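## Task

Take the foam block from the low shelf and place it completely inside the back tote (the front tote is the one closest to the bench's open edge). Do not shift or rotate either tote or the cartons beneath the bench. The robot must not tip over or finish leaning. The block must stay in the tote without the robot holding it there.

## Robot and tools

Robot: a Hello Robot Stretch 3 with a single arm. It has a two-wheeled differential base (0.33 m long, 0.34 m wide), a lift that carries the arm up and down a mast, and a telescoping arm that reaches out to the robot's right. The arm ends in a wrist with yaw, pitch and roll joints and a two-finger gripper. The base cannot slide sideways, so to move the gripper forward or back you drive the base. Turns pivot about the point midway between the drive wheels, 0.05 m behind the front edge. With the arm retracted and the wrist folded, the swept turning radius is 0.28 m. An unfolded, level wrist reaches beyond that radius. Cameras: head_camera and nav_camera are on the head, and wrist_camera is on the gripper.

Frames: the base frame has its origin on the floor between the drive wheels, with x forward, y left and z up. The odometry frame is the base frame as it stood when the scene began. hand_pose is reported in the base frame, at the point where the closed fingertips meet.

Tool execute_actions takes {"actions": [...]}, run in order; an empty list just reports state and images. Each action can hold "robot", "steps" (1 to 450 control steps at 30 per second) and "until". "robot" can be one command, a list of up to 8 commands run one after another, or {"stop": true} to brake everything and clear the queue. A command can contain:
- base: exactly one of translate_m (metres, relative to where the base is when the command starts, forward positive, magnitude at most 1) or rotate_rad (radians, relative, left/counter-clockwise positive, magnitude at most 3.2).
- joints: absolute targets by name. lift_m 0 to 1.1 (arm height); arm_m 0 to 0.52 (extension); wrist_yaw_rad -1.345 to 4.42 (0 points along the arm, positive swings toward the front, 3.0 folds the wrist over the base); wrist_pitch_rad -1.57 to 0.451 (negative tips the fingers down); wrist_roll_rad -2.911 to 2.911; gripper_m -0.089 to 0.179 (larger means wider; the real fingertip gap is 0.007 to 0.025 m less than this, and zero below 0.007); head_pan_rad -3.953 to 1.73 (-1.57 looks along the arm); head_tilt_rad -1.53 to 0.419 (negative looks down). A joint you leave out keeps its previous target.
- contact_limits: {"arm_m": effort percent 1 to 100}. This stops the arm once its motor effort reaches that level, which is useful for gentle pushes.
In a queue, {"pause_s": s} waits up to 15 s. New commands take effect at once and discard any older queue. Any out-of-range number rejects the whole call.
"until" ends an action early. {"robot": {"status": "ended"}} waits until nothing is moving and the queue is not running. You can also compare fields, for example {"lift_m": [">", 0.3]} or {"arm_m_status": ["!=", "moving"]}. {"any": {"status": "ended"}} fires when the first motion ends.

Tool zoom_image: {"camera": one of head_camera, nav_camera, wrist_camera, "region": [x0, y0, x1, y1]}. The region is in pixels of the latest image, with the origin at the top left, and can be at most 504x504.

Tool finished_scene: {"scene": n} closes the current scene and grades it. It cannot be undone. Call it only after all motion has ended and the object rests in the tote on its own.

Reading results: base_status and joint_status show moving, done, off_target (held away from its goal and still pushing), contact_stop (the lift or arm hit something and went slack), time_out, stopped, not_commanded or torque_fault (a wrist servo shut off for about 10 s). The base_status bracket gives distance travelled out of the goal. The other fields are: joint_goals; measured_speeds; motor_effort (percent, with the peak in brackets; these readings are biased and noisy); lidar_m (12 sectors of 30 degrees, counter-clockwise from straight ahead, in a plane 0.17 m above the floor); wrist_depth_mm and head_depth_mm (7x7 median-depth grids); base_odometry; base_tilt (degrees, forward/right positive); and refusals/queue/queue_left. A robot.on_its_own line appears when the robot has changed a goal, a joint is slack or off, a motor strains at rest, or the base leans. Lines starting refused:, dropped: or replaced: explain rejected goals, an abandoned queue, or how a replaced motion ended.

Practical notes: the base is fast (0.30 m/s, 1.9 rad/s) only when lift_m is under 0.30, arm_m under 0.03 and wrist_yaw_rad over 2.54. Otherwise it is capped at 0.10 m/s and 0.63 rad/s. Fold or unfold the wrist only with lift_m between 0.32 and 0.95, wrist_pitch_rad -0.4 and roll near 0. With yaw below -0.4, keep pitch at -0.5 or lower. To grasp, command gripper_m smaller than the object's width. To release, open at least 0.02 beyond the point of contact. Neither the status nor the reading proves a grip, so confirm with the cameras.

Avoid tipping. Pushing against something rigid with the gripper above about 0.45 m, repeating a push after a contact_stop, or driving while holding or pushing a fixed object can topple the robot. If it snags, reverse the last move in small steps, free the gripper, and lower the lift to about 0.2 if it stays tilted. Avoid drops, slams and forceful pushes, and do not nudge the totes or cartons. A loose object may occasionally be bumped by something else, so check the final state before finishing.

Each tool is called as name([rows], argument=value, ...), one row to a line, values as JSON.

## Session

execute_actions([
  {"robot":{"joints":{"head_tilt_rad":-0.7}},"steps":60,"until":{"robot":{"status":"ended"}}},
])

Scene clock: 0.93 s.
robot.base_odometry: x=+0.000 y=+0.000 heading=+0.000 (m, m, rad; robot's odometry frame)
robot.turned_by_wheels: +0.000 (rad since the last result)
robot.turned_by_imu: +0.000 (rad since the last result)
robot.base_tilt: forward=+0.3 right=+1.8 (deg)
robot.lidar_m: 1.41 1.42 1.70 2.08 2.35 0.94 0.80 0.81 1.00 1.99 2.09 2.31
robot.head_depth_mm: 1889 2133 2436 2199 1718 1400 1181 / 1851 2105 2390 2211 1707 1404 1192 / 1816 2029 2314 2203 1704 1402 1190 / 1780 1975 2255 2197 1707 1399 1185 / 1731 1936 2166 2137 1710 1405 1185 / 1680 1597 1437 1649 1712 1415 1187 / 1656 1458 1400 1594 1711 1403 1189
robot.base_status: not_commanded
robot.joint_positions: lift_m=+0.567 arm_m=+0.002 wrist_yaw_rad=+2.916 wrist_pitch_rad=-0.348 wrist_roll_rad=+0.014 gripper_m=+0.037 head_pan_rad=-0.007 head_tilt_rad=-0.691
robot.joint_goals: lift_m=+0.567 arm_m=+0.002 wrist_yaw_rad=+2.916 wrist_pitch_rad=-0.348 wrist_roll_rad=+0.014 gripper_m=+0.037 head_pan_rad=-0.007 head_tilt_rad=-0.700
robot.joint_status: lift_m=not_commanded arm_m=not_commanded wrist_yaw_rad=not_commanded wrist_pitch_rad=not_commanded wrist_roll_rad=not_commanded gripper_m=not_commanded head_pan_rad=not_commanded head_tilt_rad=done
robot.measured_speeds: translate_m=+0.000 rotate_rad=+0.000 lift_m=+0.000 arm_m=+0.000 wrist_yaw_rad=+0.000 wrist_pitch_rad=+0.000 wrist_roll_rad=+0.000 head_pan_rad=+0.000 head_tilt_rad=+0.000
robot: refusals=0 queue=done queue_left=0
robot.motor_effort: left_wheel=+0(0) right_wheel=+0(0) lift_m=+30(29) arm_m=-1(0) wrist_yaw_rad=+0(0) wrist_pitch_rad=+4(4) wrist_roll_rad=+0(0) gripper_m=-1(0) head_pan_rad=-1(0) head_tilt_rad=-5(43) (%)
robot.hand_pose: x=+0.0308 y=+0.0797 z=+0.5961 quat_wxyz=(+0.201, +0.710, +0.042, +0.674) (m; robot's base frame)
robot.wrist_depth_mm: - - - - - - - / - - - - - - - / - - - - - - - / - - - - - - - / - - - - - - - / 975 - - 961 - 931 914 / 867 839 800 804 800 788 796
pictures: head_camera (sideways: a quarter turn clockwise sets it upright), nav_camera (sideways: a quarter turn counterclockwise sets it upright), wrist_camera
camera_calibration (this result's frames):
head_camera: T_world_to_cam=[[-0.609351, 0.0430068, -0.791733, 1.05645], [0.0579886, 0.998271, 0.00959544, -0.0167187], [0.790777, -0.0400645, -0.610792, 0.74278], [0, 0, 0, 1]] pos_world=[0.057345, 0.00101437, 1.29027]
nav_camera: T_world_to_cam=[[0.671264, 0.0344596, 0.740417, -0.92672], [0.00203756, -0.999001, 0.0446471, 0.0030491], [0.741215, -0.0284613, -0.670664, 0.826459], [0, 0, 0, 1]] pos_world=[0.00948434, 0.0585026, 1.2403]
wrist_camera: T_world_to_cam=[[0.972929, -0.225881, -0.0488508, 0.0197898], [-0.157607, -0.493923, -0.855102, 0.585713], [0.169023, 0.839653, -0.516153, 0.398484], [0, 0, 0, 1]] pos_world=[0.00570541, -0.0408211, 0.70749]
Images, in order (width x height): head_camera 896x504, nav_camera 672x504, wrist_camera 644x364.

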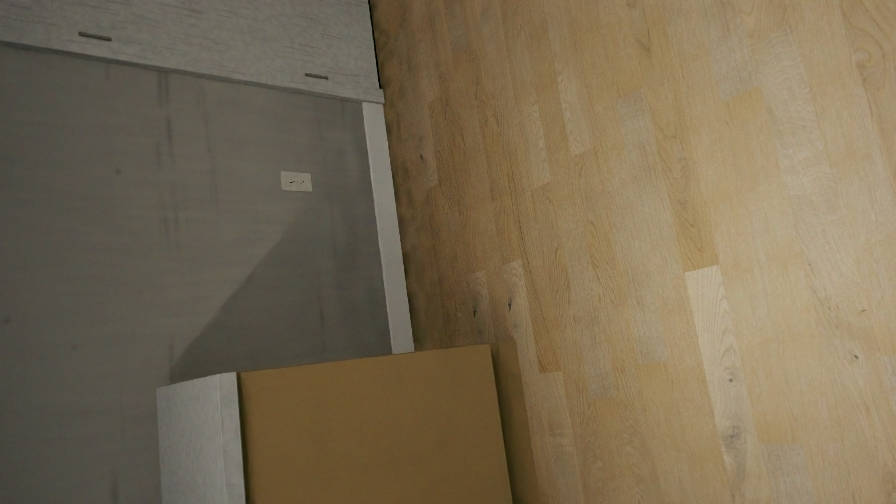

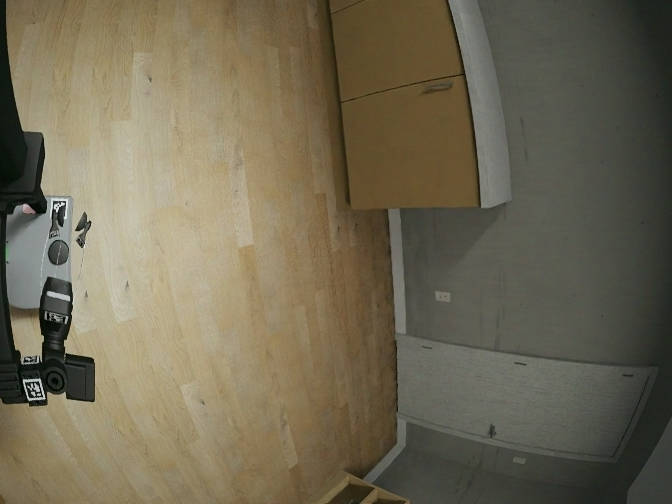

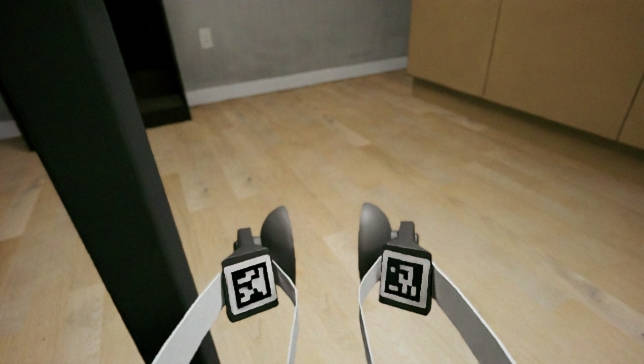

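execute_actions([
  {"robot":{"joints":{"head_pan_rad":-1.4}},"steps":60,"until":{"robot":{"status":"ended"}}},
])

execute_actions([
  {"robot":{"joints":{"head_pan_rad":-2.9}},"steps":60,"until":{"robot":{"status":"ended"}}},
])

Scene clock: 16.97 s.
robot.base_odometry: x=+0.000 y=+0.000 heading=+0.000 (m, m, rad; robot's odometry frame)
robot.turned_by_wheels: +0.000 (rad since the last result)
robot.turned_by_imu: -0.001 (rad since the last result)
robot.base_tilt: forward=+0.4 right=+1.8 (deg)
robot.lidar_m: 1.41 1.42 1.70 2.08 2.34 0.94 0.80 0.81 1.00 2.00 2.10 2.30
robot.head_depth_mm: 2046 2301 2610 2187 1709 1396 1194 / 2035 2270 2607 2198 1706 1404 1187 / 2007 2275 2571 2180 1705 1398 1186 / 1995 2248 2546 2189 1726 1400 1187 / 2017 2211 2440 2212 1699 1402 1188 / 2009 2202 2396 2203 1707 1410 1188 / 1984 2174 2251 2190 1706 1408 1192
robot.base_status: not_commanded
robot.joint_positions: lift_m=+0.567 arm_m=+0.002 wrist_yaw_rad=+2.916 wrist_pitch_rad=-0.348 wrist_roll_rad=+0.014 gripper_m=+0.037 head_pan_rad=-1.393 head_tilt_rad=-0.691
robot.joint_goals: lift_m=+0.567 arm_m=+0.002 wrist_yaw_rad=+2.916 wrist_pitch_rad=-0.348 wrist_roll_rad=+0.014 gripper_m=+0.037 head_pan_rad=-1.400 head_tilt_rad=-0.700
robot.joint_status: lift_m=not_commanded arm_m=not_commanded wrist_yaw_rad=not_commanded wrist_pitch_rad=not_commanded wrist_roll_rad=not_commanded gripper_m=not_commanded head_pan_rad=done head_tilt_rad=done
robot.measured_speeds: translate_m=+0.000 rotate_rad=+0.000 lift_m=+0.000 arm_m=+0.000 wrist_yaw_rad=+0.000 wrist_pitch_rad=+0.000 wrist_roll_rad=+0.000 head_pan_rad=+0.000 head_tilt_rad=+0.000
robot: refusals=0 queue=done queue_left=0
robot.motor_effort: left_wheel=+0(0) right_wheel=+0(1) lift_m=+29(29) arm_m=-1(1) wrist_yaw_rad=+0(0) wrist_pitch_rad=+4(4) wrist_roll_rad=-1(1) gripper_m=+0(0) head_pan_rad=-4(51) head_tilt_rad=-5(5) (%)
robot.hand_pose: x=+0.0308 y=+0.0797 z=+0.5961 quat_wxyz=(+0.201, +0.710, +0.042, +0.674) (m; robot's base frame)
robot.wrist_depth_mm: - - - - - - - / - - - - - - - / - - - - - - - / - - - - - - - / - - - - - - - / - - - 974 - 917 910 / 880 856 818 827 823 785 777
pictures: head_camera (sideways: a quarter turn clockwise sets it upright), nav_camera (sideways: a quarter turn counterclockwise sets it upright), wrist_camera
camera_calibration (this result's frames):
head_camera: T_world_to_cam=[[-0.0700528, 0.607141, -0.7915, 1.05286], [0.991866, 0.126927, 0.00957608, -0.0223902], [0.106277, -0.784391, -0.611094, 0.747349], [0, 0, 0, 1]] pos_world=[0.0165379, -0.0501764, 1.29025]
nav_camera: T_world_to_cam=[[0.157597, -0.653702, 0.74016, -0.923253], [-0.98152, -0.18608, 0.0446435, 0.00905347], [0.108546, -0.733518, -0.670947, 0.830686], [0, 0, 0, 1]] pos_world=[0.0642205, 0.00747555, 1.2403]
wrist_camera: T_world_to_cam=[[0.972929, -0.225881, -0.0488508, 0.0197898], [-0.157607, -0.493923, -0.855102, 0.585713], [0.169023, 0.839653, -0.516153, 0.398484], [0, 0, 0, 1]] pos_world=[0.00570541, -0.0408211, 0.70749]
Images, in order (width x height): head_camera 896x504, nav_camera 672x504, wrist_camera 644x364.

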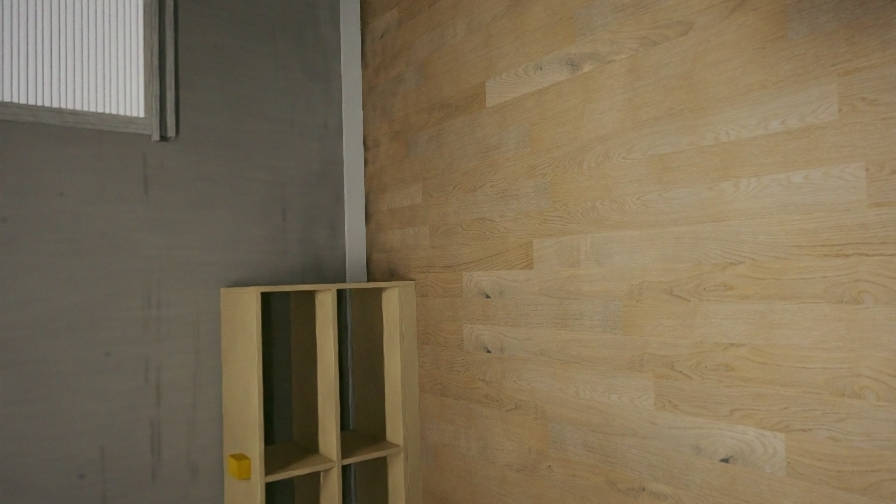

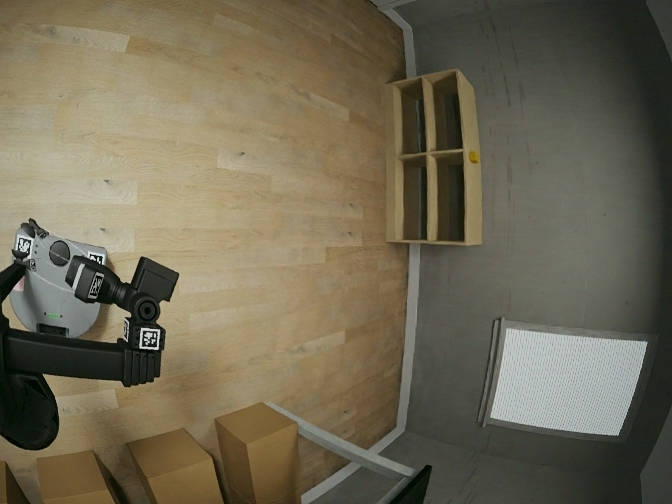

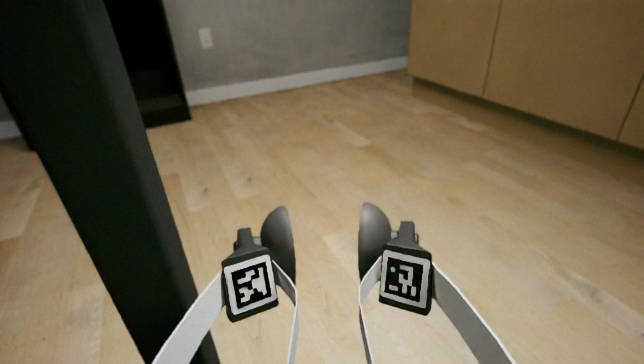

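Scene clock: 18.23 s.
robot.base_odometry: x=+0.000 y=+0.000 heading=+0.000 (m, m, rad; robot's odometry frame)
robot.turned_by_wheels: +0.000 (rad since the last result)
robot.turned_by_imu: +0.000 (rad since the last result)
robot.base_tilt: forward=+0.3 right=+1.8 (deg)
robot.lidar_m: 1.41 1.42 1.70 2.08 2.34 0.94 0.80 0.81 1.00 2.00 2.09 2.31
robot.head_depth_mm: 1434 1426 896 1728 1477 1360 1208 / 1437 1434 900 1977 1400 1336 1226 / 1441 1205 843 1715 1355 1320 1185 / 1439 1093 835 2011 1661 1368 1182 / 1454 1096 831 1729 1389 1336 1184 / 1449 1429 890 1954 1355 1337 1187 / 1449 1444 929 1817 1561 1367 1185
robot.base_status: not_commanded
robot.joint_positions: lift_m=+0.567 arm_m=+0.002 wrist_yaw_rad=+2.916 wrist_pitch_rad=-0.348 wrist_roll_rad=+0.014 gripper_m=+0.037 head_pan_rad=-2.893 head_tilt_rad=-0.691
robot.joint_goals: lift_m=+0.567 arm_m=+0.002 wrist_yaw_rad=+2.916 wrist_pitch_rad=-0.348 wrist_roll_rad=+0.014 gripper_m=+0.037 head_pan_rad=-2.900 head_tilt_rad=-0.700
robot.joint_status: lift_m=not_commanded arm_m=not_commanded wrist_yaw_rad=not_commanded wrist_pitch_rad=not_commanded wrist_roll_rad=not_commanded gripper_m=not_commanded head_pan_rad=done head_tilt_rad=done
robot.measured_speeds: translate_m=+0.000 rotate_rad=+0.000 lift_m=+0.000 arm_m=+0.000 wrist_yaw_rad=+0.000 wrist_pitch_rad=+0.000 wrist_roll_rad=+0.000 head_pan_rad=+0.000 head_tilt_rad=+0.000
robot: refusals=0 queue=done queue_left=0
robot.motor_effort: left_wheel=+0(0) right_wheel=+0(0) lift_m=+30(30) arm_m=+0(0) wrist_yaw_rad=+0(0) wrist_pitch_rad=+3(4) wrist_roll_rad=-1(1) gripper_m=+0(1) head_pan_rad=-4(52) head_tilt_rad=-4(5) (%)
robot.hand_pose: x=+0.0308 y=+0.0797 z=+0.5961 quat_wxyz=(+0.201, +0.710, +0.042, +0.674) (m; robot's base frame)
robot.wrist_depth_mm: - - - - - - - / - - - - - - - / - - - - - - - / - - - - - - - / - - - - - - - / 993 - - 950 - 931 918 / 862 836 823 826 808 778 775
pictures: head_camera (sideways: a quarter turn clockwise sets it upright), nav_camera (sideways: a quarter turn counterclockwise sets it upright), wrist_camera
camera_calibration (this result's frames):
head_camera: T_world_to_cam=[[0.60071, 0.112837, -0.791464, 1.04872], [0.19677, -0.980403, 0.00957306, -0.0175361], [-0.774873, -0.161487, -0.611141, 0.752785], [0, 0, 0, 1]] pos_world=[-0.0432117, -0.0139609, 1.29025]
nav_camera: T_world_to_cam=[[-0.640959, -0.203454, 0.74012, -0.91833], [-0.255047, 0.965898, 0.044643, 0.00462269], [-0.723963, -0.160151, -0.670991, 0.835822], [0, 0, 0, 1]] pos_world=[0.0176717, -0.0574451, 1.2403]
wrist_camera: T_world_to_cam=[[0.972929, -0.225881, -0.0488508, 0.0197898], [-0.157607, -0.493923, -0.855102, 0.585713], [0.169023, 0.839653, -0.516153, 0.398484], [0, 0, 0, 1]] pos_world=[0.00570541, -0.0408211, 0.70749]
Images, in order (width x height): head_camera 896x504, nav_camera 672x504, wrist_camera 644x364.

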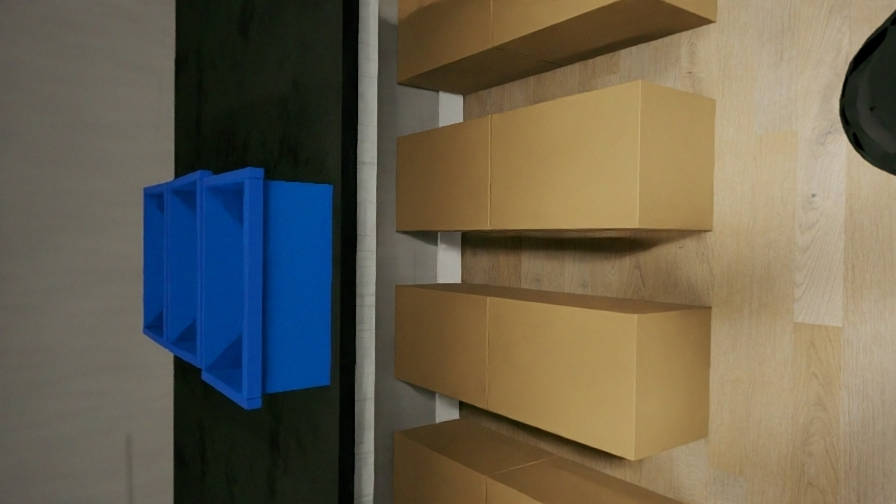

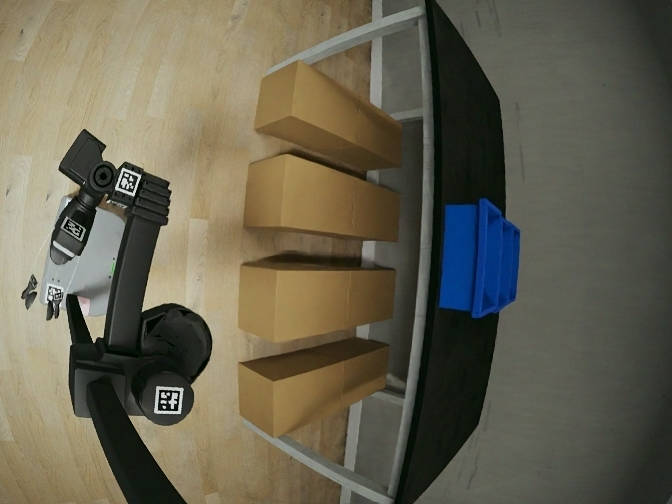

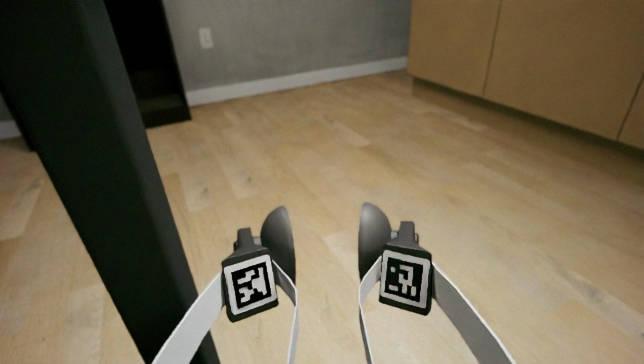

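execute_actions([
  {"robot":[{"base":{"rotate_rad":-0.976},"joints":{"lift_m":0.28,"head_pan_rad":-1.57,"head_tilt_rad":-0.8}},{"base":{"translate_m":1}},{"base":{"translate_m":0.57}},{"base":{"rotate_rad":1.176}},{"joints":{"lift_m":0.75,"wrist_pitch_rad":-0.4}},{"joints":{"wrist_yaw_rad":0,"gripper_m":0.17}}],"steps":450,"until":{"robot":{"status":"ended"}}},
  {"steps":400,"until":{"robot":{"status":"ended"}}},
])

Scene clock: 56.37 s.
robot.base_odometry: x=+0.880 y=-1.300 heading=+0.200 (m, m, rad; robot's odometry frame)
robot.turned_by_wheels: +0.200 (rad since the last result)
robot.turned_by_imu: +0.194 (rad since the last result)
robot.base_tilt: forward=+0.2 right=+1.8 (deg)
robot.lidar_m: 1.45 1.51 1.62 3.17 2.03 1.50 2.12 0.77 0.77 0.54 0.91 0.83
robot.head_depth_mm: 769 873 1018 1009 895 1214 - / 764 875 1013 1008 894 1213 - / 762 870 1012 1013 894 1034 - / 761 865 1006 1010 895 1042 1132 / 758 867 1004 1012 866 1201 1147 / 759 862 994 1008 895 1190 1145 / 753 854 994 1010 895 1178 1148
robot.base_status: done (rotate_rad +1.1759 of +1.1760)
robot.joint_positions: lift_m=+0.750 arm_m=+0.002 wrist_yaw_rad=+0.003 wrist_pitch_rad=-0.414 wrist_roll_rad=+0.014 gripper_m=+0.170 head_pan_rad=-1.577 head_tilt_rad=-0.791
robot.joint_goals: lift_m=+0.750 arm_m=+0.002 wrist_yaw_rad=+0.000 wrist_pitch_rad=-0.400 wrist_roll_rad=+0.014 gripper_m=+0.170 head_pan_rad=-1.570 head_tilt_rad=-0.800
robot.joint_status: lift_m=done arm_m=not_commanded wrist_yaw_rad=done wrist_pitch_rad=done wrist_roll_rad=not_commanded gripper_m=done head_pan_rad=done head_tilt_rad=done
robot.measured_speeds: translate_m=+0.000 rotate_rad=+0.000 lift_m=+0.000 arm_m=+0.000 wrist_yaw_rad=+0.000 wrist_pitch_rad=+0.000 wrist_roll_rad=+0.000 head_pan_rad=+0.000 head_tilt_rad=+0.000
robot: refusals=0 queue=done queue_left=0
robot.motor_effort: left_wheel=-2(7) right_wheel=+3(13) lift_m=+32(33) arm_m=-1(0) wrist_yaw_rad=-4(5) wrist_pitch_rad=+3(4) wrist_roll_rad=+0(1) gripper_m=+0(83) head_pan_rad=+4(50) head_tilt_rad=-6(18) (%)
robot.hand_pose: x=-0.0208 y=-0.3719 z=+0.7633 quat_wxyz=(+0.688, +0.146, -0.696, -0.146) (m; robot's base frame)
robot.wrist_depth_mm: 625 629 639 639 656 657 662 / 685 691 693 699 714 704 711 / 684 654 644 633 618 609 576 / 526 513 501 461 480 472 467 / 420 427 416 419 415 414 413 / 693 692 693 675 678 656 628 / 590 603 590 590 591 590 565
pictures: head_camera (sideways: a quarter turn clockwise sets it upright), nav_camera (sideways: a quarter turn counterclockwise sets it upright), wrist_camera
camera_calibration (this result's frames):
head_camera: T_world_to_cam=[[0.0426369, 0.685098, -0.727202, 0.968362], [0.998344, -0.0573499, 0.00450487, -0.0158266], [-0.0386187, -0.72619, -0.686409, 0.846201], [0, 0, 0, 1]] pos_world=[0.00719163, -0.0498283, 1.28511]
nav_camera: T_world_to_cam=[[0.0349447, -0.741501, 0.670041, -0.831126], [-0.999023, -0.00777232, 0.043501, 0.0106534], [-0.0270483, -0.670906, -0.741049, 0.922687], [0, 0, 0, 1]] pos_world=[0.0646435, 0.00283834, 1.24018]
wrist_camera: T_world_to_cam=[[-0.998816, 0.00238288, -0.0485872, 0.019862], [0.041197, 0.572581, -0.818812, 0.870567], [0.025869, -0.819845, -0.572001, 0.295272], [0, 0, 0, 1]] pos_world=[-0.0236647, -0.25644, 0.882692]
Images, in order (width x height): head_camera 896x504, nav_camera 672x504, wrist_camera 644x364.

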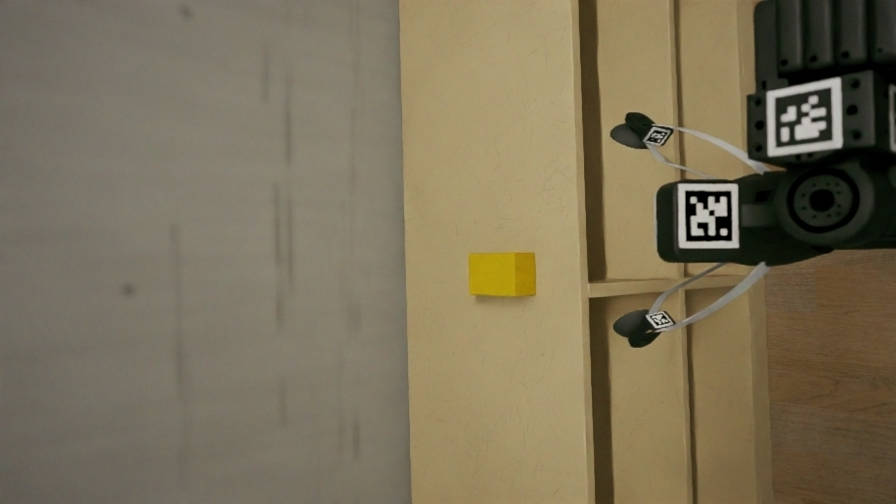

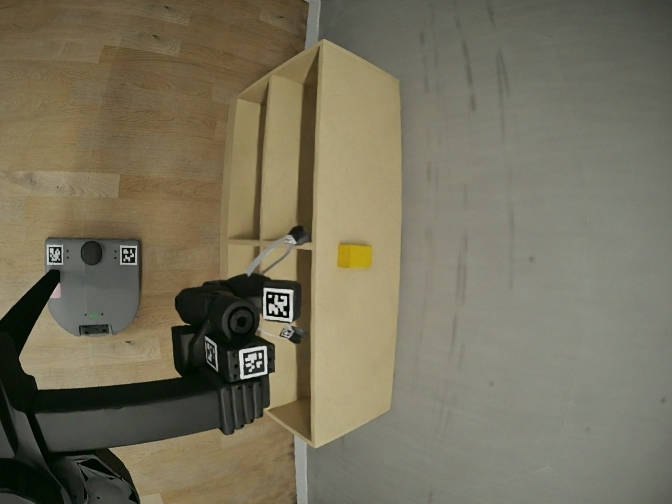

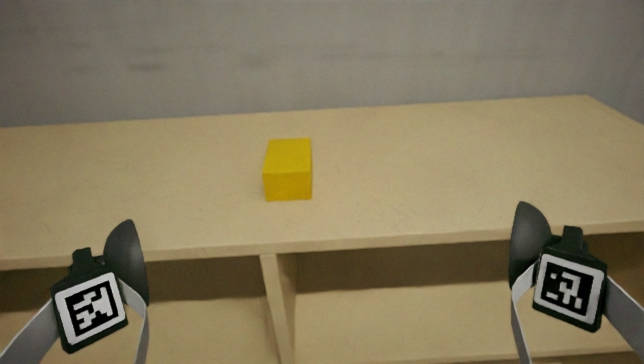

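execute_actions([
  {"robot":[{"base":{"translate_m":0.045},"joints":{"arm_m":0.28,"lift_m":0.68,"gripper_m":0.13}},{"joints":{"lift_m":0.62}}],"steps":450,"until":{"robot":{"status":"ended"}}},
])

Scene clock: 73.50 s.
robot.base_odometry: x=+0.924 y=-1.291 heading=+0.200 (m, m, rad; robot's odometry frame)
robot.turned_by_wheels: +0.000 (rad since the last result)
robot.turned_by_imu: -0.001 (rad since the last result)
robot.base_tilt: forward=+0.2 right=+1.6 (deg)
robot.lidar_m: 1.40 1.47 1.60 2.99 2.07 1.54 2.13 0.81 0.84 0.53 0.84 0.79
robot.head_depth_mm: 768 878 1014 1011 891 1214 1144 / 768 872 1013 1005 883 - - / 765 867 1009 1010 - 1216 1148 / 763 866 1007 1008 902 1189 1144 / 756 865 998 1007 893 1187 1146 / 757 859 995 1005 891 1189 1147 / 750 858 987 1015 869 1171 1150
robot.base_status: done (translate_m +0.0450 of +0.0450)
robot.joint_positions: lift_m=+0.620 arm_m=+0.280 wrist_yaw_rad=+0.002 wrist_pitch_rad=-0.415 wrist_roll_rad=+0.014 gripper_m=+0.130 head_pan_rad=-1.577 head_tilt_rad=-0.791
robot.joint_goals: lift_m=+0.620 arm_m=+0.280 wrist_yaw_rad=+0.000 wrist_pitch_rad=-0.400 wrist_roll_rad=+0.014 gripper_m=+0.130 head_pan_rad=-1.570 head_tilt_rad=-0.800
robot.joint_status: lift_m=done arm_m=done wrist_yaw_rad=done wrist_pitch_rad=done wrist_roll_rad=not_commanded gripper_m=done head_pan_rad=done head_tilt_rad=done
robot.measured_speeds: translate_m=+0.000 rotate_rad=+0.000 lift_m=+0.000 arm_m=+0.000 wrist_yaw_rad=+0.000 wrist_pitch_rad=+0.000 wrist_roll_rad=+0.000 head_pan_rad=+0.000 head_tilt_rad=+0.000
robot: refusals=0 queue=done queue_left=0
robot.motor_effort: left_wheel=-2(3) right_wheel=+2(8) lift_m=+27(32) arm_m=+3(3) wrist_yaw_rad=-2(4) wrist_pitch_rad=+4(4) wrist_roll_rad=+0(1) gripper_m=+0(84) head_pan_rad=+4(4) head_tilt_rad=-6(4) (%)
robot.hand_pose: x=-0.0211 y=-0.6495 z=+0.6334 quat_wxyz=(+0.688, +0.146, -0.696, -0.146) (m; robot's base frame)
robot.wrist_depth_mm: 363 367 371 378 377 382 383 / 396 396 407 400 400 401 404 / 350 340 331 321 316 308 300 / 268 265 258 172 247 245 241 / 218 218 206 142 199 208 198 / 183 - 169 127 164 - 170 / 163 153 150 142 146 149 147
pictures: head_camera (sideways: a quarter turn clockwise sets it upright), nav_camera (sideways: a quarter turn counterclockwise sets it upright), wrist_camera
camera_calibration (this result's frames):
head_camera: T_world_to_cam=[[0.0426368, 0.685098, -0.727202, 0.968362], [0.998344, -0.0573498, 0.00450487, -0.0158266], [-0.0386186, -0.72619, -0.686409, 0.846201], [0, 0, 0, 1]] pos_world=[0.00719164, -0.0498283, 1.28511]
nav_camera: T_world_to_cam=[[0.0349448, -0.741501, 0.670041, -0.831126], [-0.999023, -0.00777244, 0.043501, 0.0106534], [-0.0270482, -0.670906, -0.741049, 0.922687], [0, 0, 0, 1]] pos_world=[0.0646435, 0.00283834, 1.24018]
wrist_camera: T_world_to_cam=[[-0.998812, 0.00374642, -0.0485822, 0.0147957], [0.0419522, 0.57326, -0.818299, 0.923255], [0.0247845, -0.819365, -0.572737, -0.00585903], [0, 0, 0, 1]] pos_world=[-0.0238093, -0.534122, 0.752861]
Images, in order (width x height): head_camera 896x504, nav_camera 672x504, wrist_camera 644x364.

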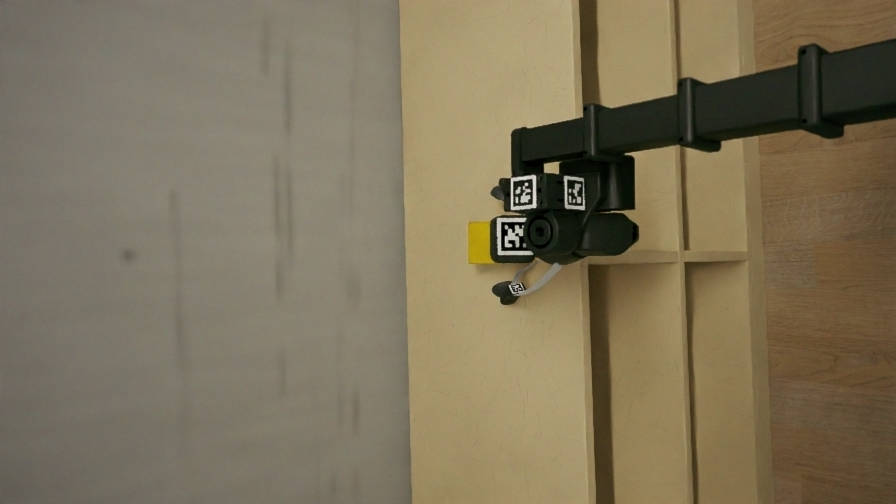

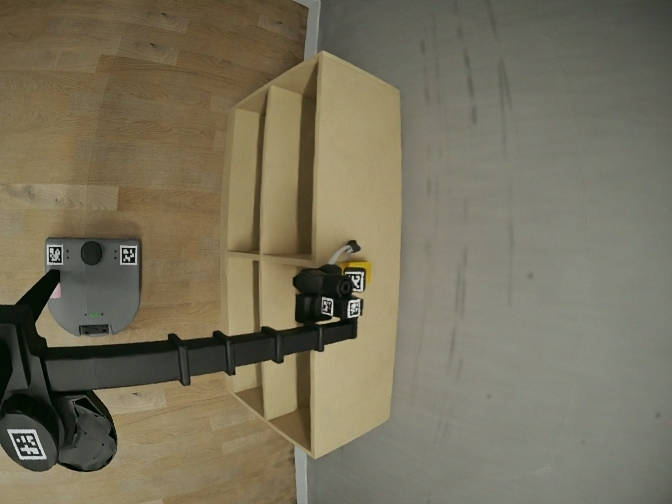

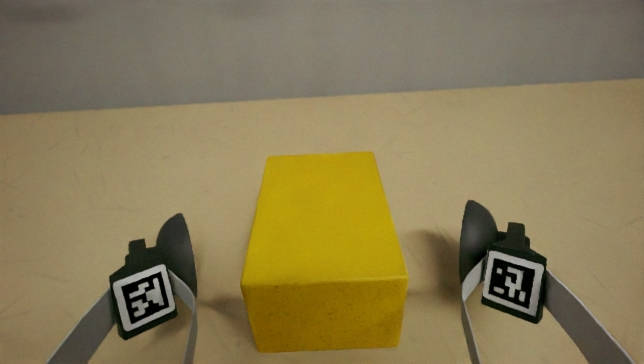

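execute_actions([
  {"robot":[{"joints":{"gripper_m":0.0}},{"joints":{"lift_m":0.72}},{"base":{"rotate_rad":-0.898},"joints":{"lift_m":1.1,"arm_m":0,"wrist_pitch_rad":0}}],"steps":450,"until":{"robot":{"status":"ended"}}},
])

execute_actions([
  {"robot":[{"base":{"translate_m":-1}},{"base":{"translate_m":-0.765}},{"base":{"rotate_rad":-0.673},"joints":{"head_tilt_rad":-0.6}}],"steps":450,"until":{"robot":{"status":"ended"}}},
  {"steps":400,"until":{"robot":{"status":"ended"}}},
])

Scene clock: 92.40 s.
robot.base_odometry: x=+0.924 y=-1.291 heading=-0.698 (m, m, rad; robot's odometry frame)
robot.turned_by_wheels: -0.898 (rad since the last result)
robot.turned_by_imu: -0.888 (rad since the last result)
robot.base_tilt: forward=+0.4 right=+1.7 (deg)
robot.lidar_m: 0.79 1.41 1.40 1.55 1.66 3.58 1.80 1.53 2.35 0.81 0.93 0.53
robot.head_depth_mm: - - - - 1560 1323 1142 / - - - - 1532 1319 1144 / - - - - 1525 1326 1145 / 286 - 1680 1829 1570 1320 1142 / 1123 1285 1455 1084 1214 1291 1141 / 1026 1130 1261 1013 1089 1230 1148 / 924 1006 1113 1010 869 1016 1096
robot.base_status: done (rotate_rad -0.8979 of -0.8980)
robot.joint_positions: lift_m=+1.099 arm_m=+0.002 wrist_yaw_rad=+0.001 wrist_pitch_rad=-0.027 wrist_roll_rad=+0.014 gripper_m=+0.028 head_pan_rad=-1.577 head_tilt_rad=-0.791
robot.joint_goals: lift_m=+1.100 arm_m=+0.000 wrist_yaw_rad=+0.000 wrist_pitch_rad=+0.000 wrist_roll_rad=+0.014 gripper_m=+0.027 head_pan_rad=-1.570 head_tilt_rad=-0.800
robot.joint_status: lift_m=done arm_m=done wrist_yaw_rad=done wrist_pitch_rad=done wrist_roll_rad=not_commanded gripper_m=done head_pan_rad=done head_tilt_rad=done
robot.measured_speeds: translate_m=+0.000 rotate_rad=+0.000 lift_m=+0.000 arm_m=+0.000 wrist_yaw_rad=+0.000 wrist_pitch_rad=+0.000 wrist_roll_rad=+0.000 head_pan_rad=+0.000 head_tilt_rad=+0.000
robot: refusals=0 queue=done queue_left=0
robot.on_its_own: gripper_m is held at +0.027, not at your +0.000, by its stall guard, which is still easing
robot.motor_effort: left_wheel=+1(6) right_wheel=-2(10) lift_m=+33(34) arm_m=-3(4) wrist_yaw_rad=-1(3) wrist_pitch_rad=+8(7) wrist_roll_rad=-1(1) gripper_m=-21(100) head_pan_rad=+4(4) head_tilt_rad=-6(6) (%)
robot.hand_pose: x=-0.0212 y=-0.4028 z=+1.2064 quat_wxyz=(+0.702, +0.010, -0.712, -0.010) (m; robot's base frame)
robot.wrist_depth_mm: 652 768 - - - - - / 668 785 952 - - - - / 666 802 - - - - - / 666 815 - 174 - - - / 676 818 956 142 141 - - / 680 846 128 128 128 - - / 692 796 - 142 - - -
pictures: head_camera (sideways: a quarter turn clockwise sets it upright), nav_camera (sideways: a quarter turn counterclockwise sets it upright), wrist_camera
camera_calibration (this result's frames):
head_camera: T_world_to_cam=[[0.0426141, 0.685108, -0.727194, 0.968352], [0.998346, -0.0573166, 0.0045043, -0.0158259], [-0.0385944, -0.726183, -0.686417, 0.846211], [0, 0, 0, 1]] pos_world=[0.0071933, -0.0498281, 1.2851]
nav_camera: T_world_to_cam=[[0.0349694, -0.741508, 0.670032, -0.831115], [-0.999023, -0.00780615, 0.0435008, 0.0106536], [-0.0270258, -0.670899, -0.741056, 0.922697], [0, 0, 0, 1]] pos_world=[0.0646434, 0.00284097, 1.24018]
wrist_camera: T_world_to_cam=[[-0.998791, -0.0142478, -0.0470446, 0.0324529], [0.042749, 0.220645, -0.974417, 1.29705], [0.0242635, -0.97525, -0.219769, 0.0358453], [0, 0, 0, 1]] pos_world=[-0.0239038, -0.250767, 1.27327]
Images, in order (width x height): head_camera 896x504, nav_camera 672x504, wrist_camera 644x364.

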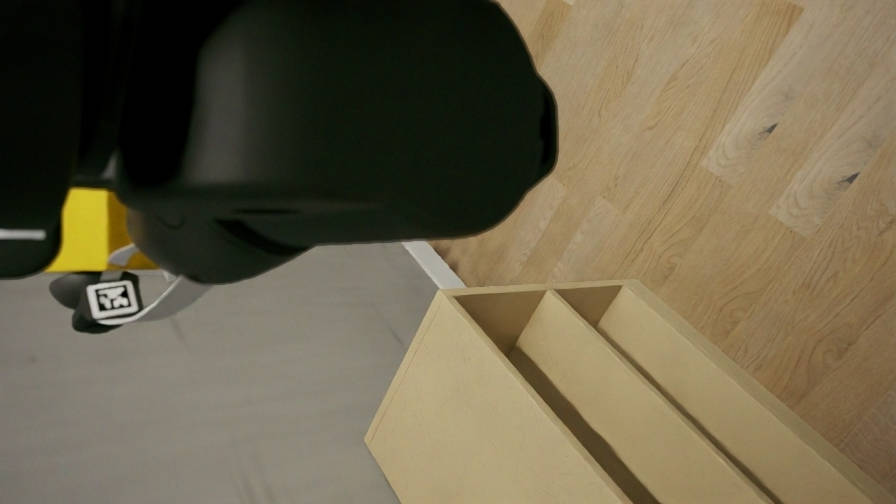

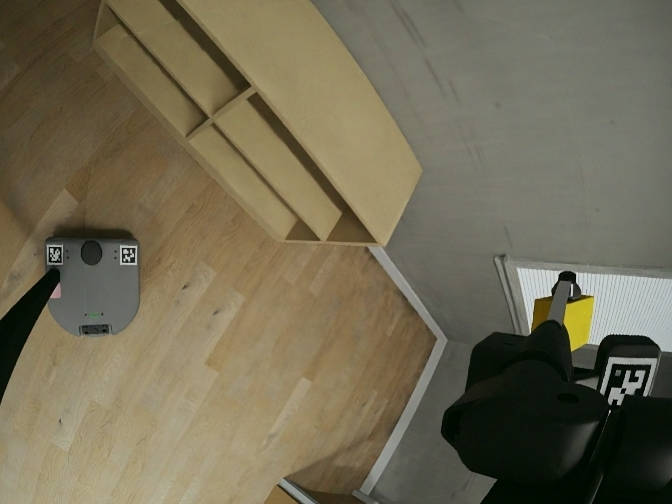

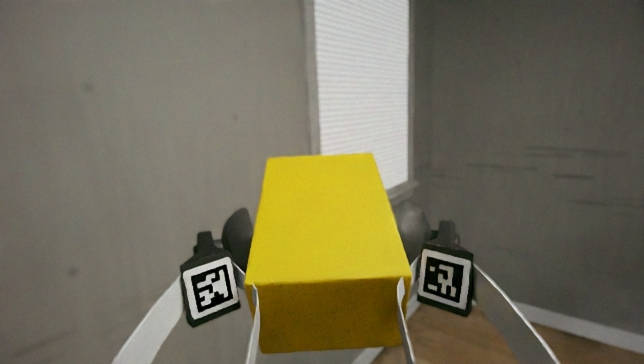

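Scene clock: 114.07 s.
robot.base_odometry: x=-0.428 y=-0.157 heading=-1.371 (m, m, rad; robot's odometry frame)
robot.turned_by_wheels: -0.673 (rad since the last result)
robot.turned_by_imu: -0.672 (rad since the last result)
robot.base_tilt: forward=+0.3 right=+1.6 (deg)
robot.lidar_m: 2.00 2.21 2.62 1.86 1.93 2.55 2.14 0.51 0.36 0.36 0.36 0.49
robot.head_depth_mm: - - - - - 1350 1000 / - - - - - 1108 972 / - - - - - 1109 1003 / 1014 - 316 590 440 1360 1230 / 1041 1144 771 583 437 469 1027 / 1038 1144 952 574 436 466 982 / 1035 1138 1101 697 442 477 983
robot.base_status: done (rotate_rad -0.6729 of -0.6730)
robot.joint_positions: lift_m=+1.099 arm_m=+0.002 wrist_yaw_rad=+0.001 wrist_pitch_rad=-0.027 wrist_roll_rad=+0.014 gripper_m=+0.031 head_pan_rad=-1.577 head_tilt_rad=-0.606
robot.joint_goals: lift_m=+1.100 arm_m=+0.000 wrist_yaw_rad=+0.000 wrist_pitch_rad=+0.000 wrist_roll_rad=+0.014 gripper_m=+0.030 head_pan_rad=-1.570 head_tilt_rad=-0.600
robot.joint_status: lift_m=done arm_m=done wrist_yaw_rad=done wrist_pitch_rad=done wrist_roll_rad=not_commanded gripper_m=done head_pan_rad=done head_tilt_rad=done
robot.measured_speeds: translate_m=+0.000 rotate_rad=+0.000 lift_m=+0.000 arm_m=+0.000 wrist_yaw_rad=+0.000 wrist_pitch_rad=+0.000 wrist_roll_rad=+0.000 head_pan_rad=+0.000 head_tilt_rad=+0.000
robot: refusals=0 queue=done queue_left=0
robot.on_its_own: gripper_m is held at +0.030, not at your +0.000, by its stall guard, which is not easing now
robot.motor_effort: left_wheel=+1(5) right_wheel=-3(9) lift_m=+32(32) arm_m=-3(3) wrist_yaw_rad=-1(1) wrist_pitch_rad=+8(8) wrist_roll_rad=+0(1) gripper_m=-19(21) head_pan_rad=+4(4) head_tilt_rad=+4(24) (%)
robot.hand_pose: x=-0.0212 y=-0.4028 z=+1.2064 quat_wxyz=(+0.702, +0.010, -0.712, -0.010) (m; robot's base frame)
robot.wrist_depth_mm: 993 - 1000 - 995 - - / - 997 - - - - - / - - - - - - - / - - - 175 - - - / - - - 143 141 978 949 / 768 777 128 128 128 733 682 / 592 578 372 143 347 546 536
pictures: head_camera (sideways: a quarter turn clockwise sets it upright), nav_camera (sideways: a quarter turn counterclockwise sets it upright), wrist_camera
camera_calibration (this result's frames):
head_camera: T_world_to_cam=[[0.0417562, 0.540102, -0.840563, 1.11614], [0.998356, -0.0556128, 0.013861, -0.0280095], [-0.0392597, -0.83976, -0.541536, 0.657744], [0, 0, 0, 1]] pos_world=[0.00718053, -0.0520393, 1.29477]
nav_camera: T_world_to_cam=[[0.0357714, -0.606037, 0.794632, -0.993511], [-0.998974, 0.000399727, 0.045275, 0.00833281], [-0.027756, -0.795436, -0.605401, 0.746255], [0, 0, 0, 1]] pos_world=[0.0645766, -0.00850904, 1.24088]
wrist_camera: T_world_to_cam=[[-0.998791, -0.0142477, -0.0470435, 0.0324516], [0.042748, 0.220645, -0.974417, 1.29705], [0.0242631, -0.97525, -0.219769, 0.0358492], [0, 0, 0, 1]] pos_world=[-0.0239037, -0.250763, 1.27327]
Images, in order (width x height): head_camera 896x504, nav_camera 672x504, wrist_camera 644x364.

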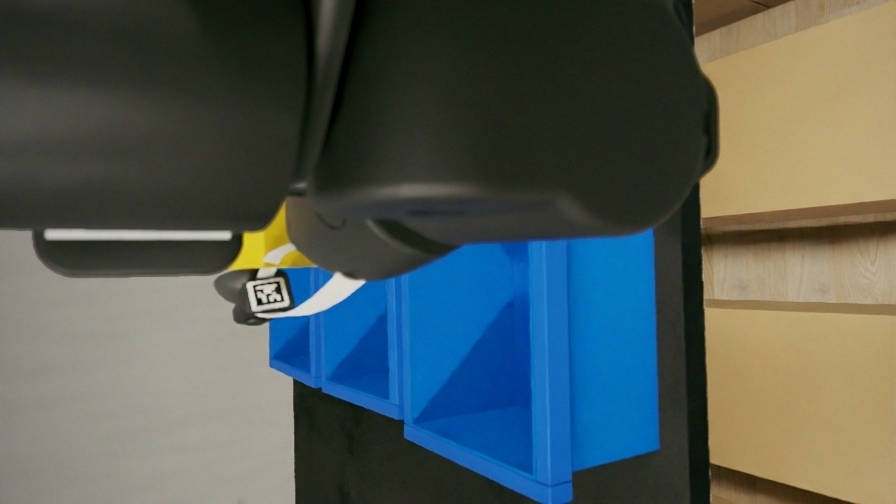

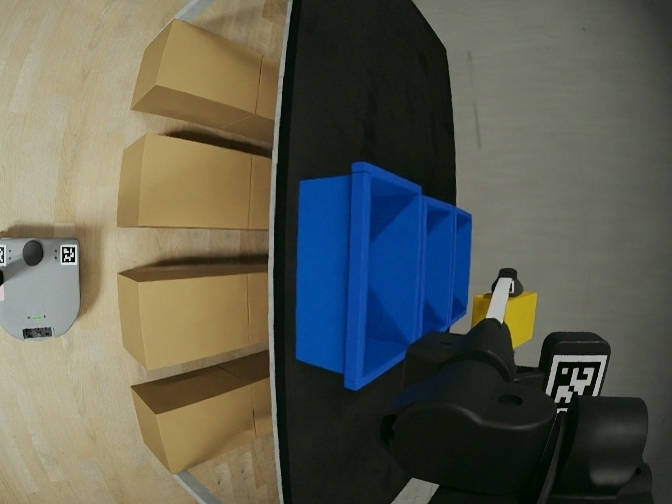

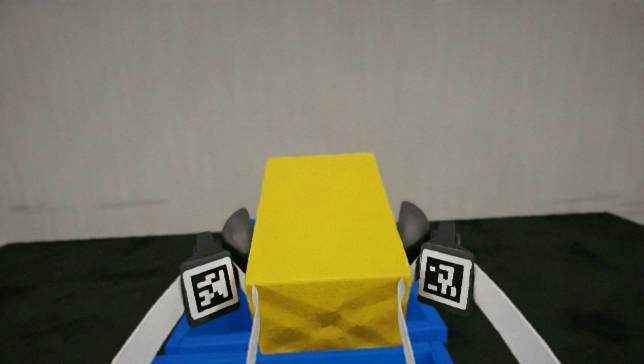

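execute_actions([
  {"robot":[{"joints":{"arm_m":0.52}},{"joints":{"wrist_pitch_rad":-0.4}}],"steps":450,"until":{"robot":{"status":"ended"}}},
])

Scene clock: 136.57 s.
robot.base_odometry: x=-0.428 y=-0.157 heading=-1.371 (m, m, rad; robot's odometry frame)
robot.turned_by_wheels: +0.000 (rad since the last result)
robot.turned_by_imu: -0.001 (rad since the last result)
robot.base_tilt: forward=+0.2 right=+1.8 (deg)
robot.lidar_m: 2.00 2.21 2.61 1.86 1.93 2.56 2.13 0.51 0.36 0.36 0.36 0.49
robot.head_depth_mm: - 1165 1093 726 526 1110 1000 / 1081 1162 1090 561 443 1083 974 / 1007 1179 779 589 442 1081 1002 / 1029 1115 774 583 440 1349 1235 / 1038 1147 772 583 437 468 1023 / 1040 1142 960 572 434 465 981 / 1031 1133 1102 695 442 478 980
robot.base_status: done (rotate_rad -0.6729 of -0.6730)
robot.joint_positions: lift_m=+1.099 arm_m=+0.520 wrist_yaw_rad=+0.001 wrist_pitch_rad=-0.416 wrist_roll_rad=+0.014 gripper_m=+0.031 head_pan_rad=-1.577 head_tilt_rad=-0.606
robot.joint_goals: lift_m=+1.100 arm_m=+0.520 wrist_yaw_rad=+0.000 wrist_pitch_rad=-0.400 wrist_roll_rad=+0.014 gripper_m=+0.030 head_pan_rad=-1.570 head_tilt_rad=-0.600
robot.joint_status: lift_m=done arm_m=done wrist_yaw_rad=done wrist_pitch_rad=done wrist_roll_rad=not_commanded gripper_m=done head_pan_rad=done head_tilt_rad=done
robot.measured_speeds: translate_m=+0.000 rotate_rad=+0.000 lift_m=+0.000 arm_m=+0.000 wrist_yaw_rad=+0.000 wrist_pitch_rad=+0.000 wrist_roll_rad=+0.000 head_pan_rad=+0.000 head_tilt_rad=+0.000
robot: refusals=0 queue=done queue_left=0
robot.on_its_own: gripper_m is held at +0.030, not at your +0.000, by its stall guard, which is not easing now
robot.motor_effort: left_wheel=+1(1) right_wheel=-3(3) lift_m=+32(33) arm_m=+3(3) wrist_yaw_rad=-1(1) wrist_pitch_rad=+4(8) wrist_roll_rad=+0(1) gripper_m=-19(19) head_pan_rad=+4(5) head_tilt_rad=+3(4) (%)
robot.hand_pose: x=-0.0213 y=-0.8893 z=+1.1117 quat_wxyz=(+0.687, +0.146, -0.696, -0.147) (m; robot's base frame)
robot.wrist_depth_mm: 461 466 470 480 478 489 485 / 499 503 512 524 522 531 525 / 549 555 562 572 568 583 592 / 585 579 569 174 549 547 539 / 494 476 293 141 141 453 442 / 415 294 129 127 128 387 380 / 232 280 331 142 319 241 326
pictures: head_camera (sideways: a quarter turn clockwise sets it upright), nav_camera (sideways: a quarter turn counterclockwise sets it upright), wrist_camera
camera_calibration (this result's frames):
head_camera: T_world_to_cam=[[0.0417557, 0.540041, -0.840602, 1.11619], [0.998356, -0.0556115, 0.0138646, -0.0280142], [-0.0392597, -0.839799, -0.541476, 0.657666], [0, 0, 0, 1]] pos_world=[0.00718054, -0.0520398, 1.29477]
nav_camera: T_world_to_cam=[[0.0357719, -0.60598, 0.794675, -0.993568], [-0.998974, 0.00040274, 0.0452754, 0.00833229], [-0.027756, -0.79548, -0.605344, 0.746181], [0, 0, 0, 1]] pos_world=[0.0645765, -0.00851341, 1.24088]
wrist_camera: T_world_to_cam=[[-0.998808, 0.00492004, -0.0485727, 0.0397117], [0.0425956, 0.573983, -0.817759, 1.45225], [0.0238565, -0.818853, -0.573508, 0.0728419], [0, 0, 0, 1]] pos_world=[-0.0239328, -0.774114, 1.23129]
Images, in order (width x height): head_camera 896x504, nav_camera 672x504, wrist_camera 644x364.

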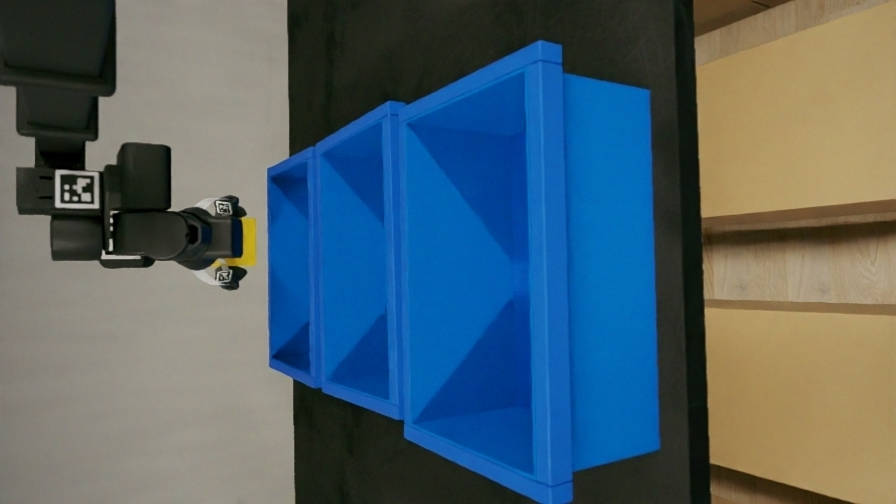

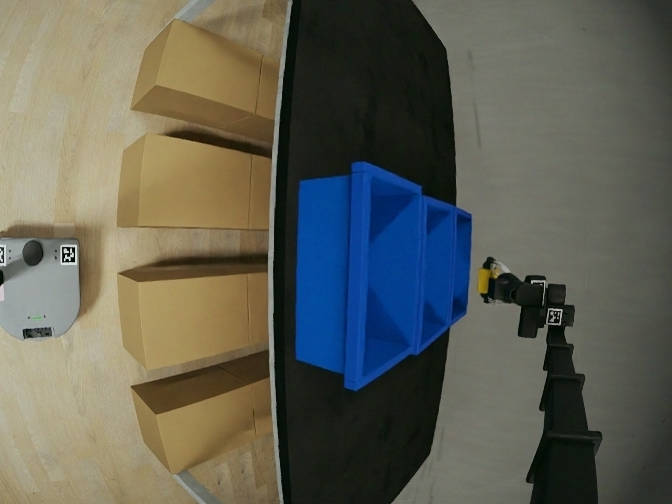

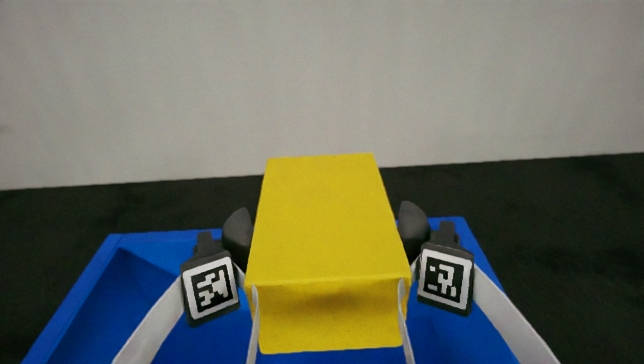

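execute_actions([
  {"robot":[{"joints":{"wrist_pitch_rad":-0.65}},{"joints":{"lift_m":1.03}}],"steps":450,"until":{"robot":{"status":"ended"}}},
])

Scene clock: 147.60 s.
robot.base_odometry: x=-0.428 y=-0.157 heading=-1.371 (m, m, rad; robot's odometry frame)
robot.turned_by_wheels: +0.000 (rad since the last result)
robot.turned_by_imu: -0.001 (rad since the last result)
robot.base_tilt: forward=+0.2 right=+1.7 (deg)
robot.lidar_m: 1.99 2.21 2.61 1.86 1.93 2.55 2.13 0.51 0.36 0.36 0.36 0.49
robot.head_depth_mm: 1055 - 1018 728 527 1110 999 / 1060 - 1094 560 443 1079 977 / 1046 - 778 587 442 1082 1001 / 1042 1127 765 581 439 1349 1237 / 1042 1145 771 582 437 465 1028 / 1038 1140 956 572 436 465 978 / 1029 1141 1103 697 443 478 978
robot.base_status: done (rotate_rad -0.6729 of -0.6730)
robot.joint_positions: lift_m=+1.030 arm_m=+0.520 wrist_yaw_rad=+0.001 wrist_pitch_rad=-0.641 wrist_roll_rad=+0.012 gripper_m=+0.031 head_pan_rad=-1.577 head_tilt_rad=-0.606
robot.joint_goals: lift_m=+1.030 arm_m=+0.520 wrist_yaw_rad=+0.000 wrist_pitch_rad=-0.650 wrist_roll_rad=+0.012 gripper_m=+0.030 head_pan_rad=-1.570 head_tilt_rad=-0.600
robot.joint_status: lift_m=done arm_m=done wrist_yaw_rad=done wrist_pitch_rad=done wrist_roll_rad=not_commanded gripper_m=done head_pan_rad=done head_tilt_rad=done
robot.measured_speeds: translate_m=+0.000 rotate_rad=+0.000 lift_m=+0.000 arm_m=+0.000 wrist_yaw_rad=+0.000 wrist_pitch_rad=+0.000 wrist_roll_rad=+0.000 head_pan_rad=+0.000 head_tilt_rad=+0.000
robot: refusals=0 queue=done queue_left=0
robot.on_its_own: gripper_m is held at +0.030, not at your +0.000, by its stall guard, which is not easing now
robot.motor_effort: left_wheel=+1(1) right_wheel=-3(4) lift_m=+24(34) arm_m=+0(3) wrist_yaw_rad=-1(2) wrist_pitch_rad=-2(18) wrist_roll_rad=+0(1) gripper_m=-20(19) head_pan_rad=+4(4) head_tilt_rad=+3(4) (%)
robot.hand_pose: x=-0.0215 y=-0.8559 z=+0.9964 quat_wxyz=(+0.667, +0.222, -0.675, -0.224) (m; robot's base frame)
robot.wrist_depth_mm: 493 496 502 508 500 501 499 / 219 222 221 222 223 208 408 / 225 252 253 254 255 194 332 / 220 285 292 279 290 196 144 / 219 276 271 151 152 198 130 / 217 244 127 127 128 185 131 / 213 220 213 133 174 209 126
pictures: head_camera (sideways: a quarter turn clockwise sets it upright), nav_camera (sideways: a quarter turn counterclockwise sets it upright), wrist_camera
camera_calibration (this result's frames):
head_camera: T_world_to_cam=[[0.041755, 0.539895, -0.840696, 1.11631], [0.998356, -0.0556094, 0.0138732, -0.0280254], [-0.0392605, -0.839893, -0.54133, 0.657476], [0, 0, 0, 1]] pos_world=[0.00718052, -0.052041, 1.29478]
nav_camera: T_world_to_cam=[[0.0357725, -0.605842, 0.79478, -0.993705], [-0.998974, 0.000410837, 0.0452764, 0.00833104], [-0.0277568, -0.795585, -0.605206, 0.746001], [0, 0, 0, 1]] pos_world=[0.0645765, -0.00852401, 1.24088]
wrist_camera: T_world_to_cam=[[-0.998889, 0.0149441, -0.044696, 0.0385617], [0.0410506, 0.741754, -0.669415, 1.33452], [0.0231496, -0.670506, -0.741543, 0.328482], [0, 0, 0, 1]] pos_world=[-0.0238683, -0.770212, 1.13865]
Images, in order (width x height): head_camera 896x504, nav_camera 672x504, wrist_camera 644x364.

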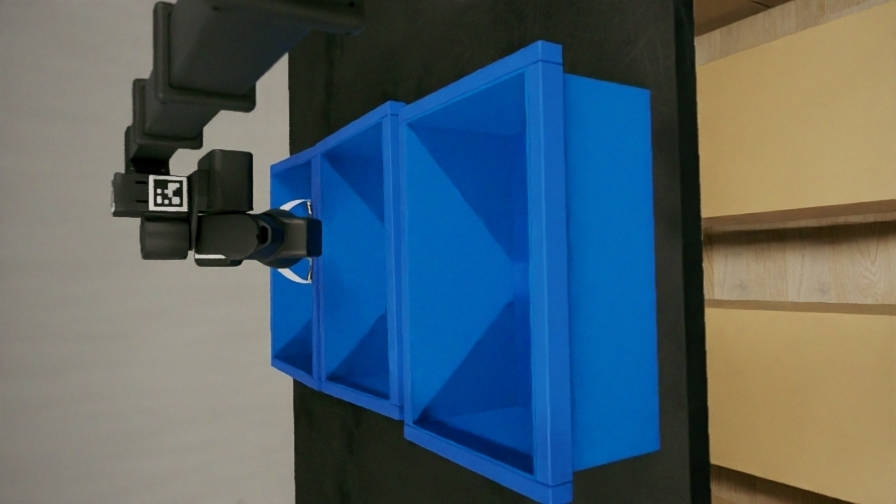

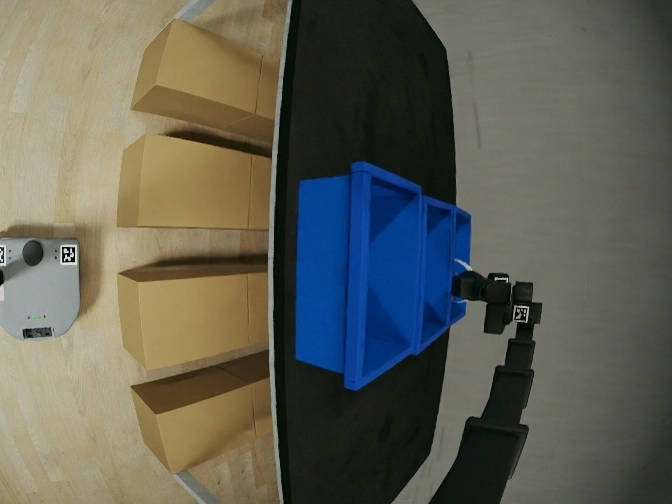

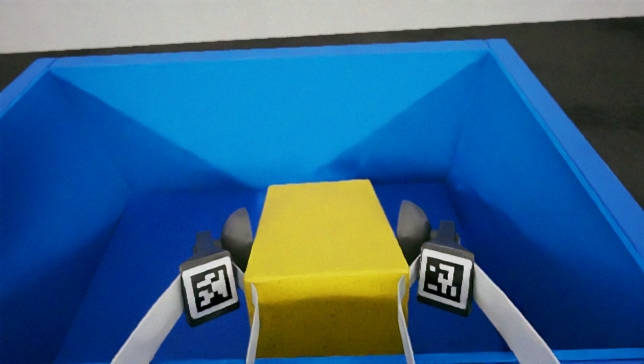

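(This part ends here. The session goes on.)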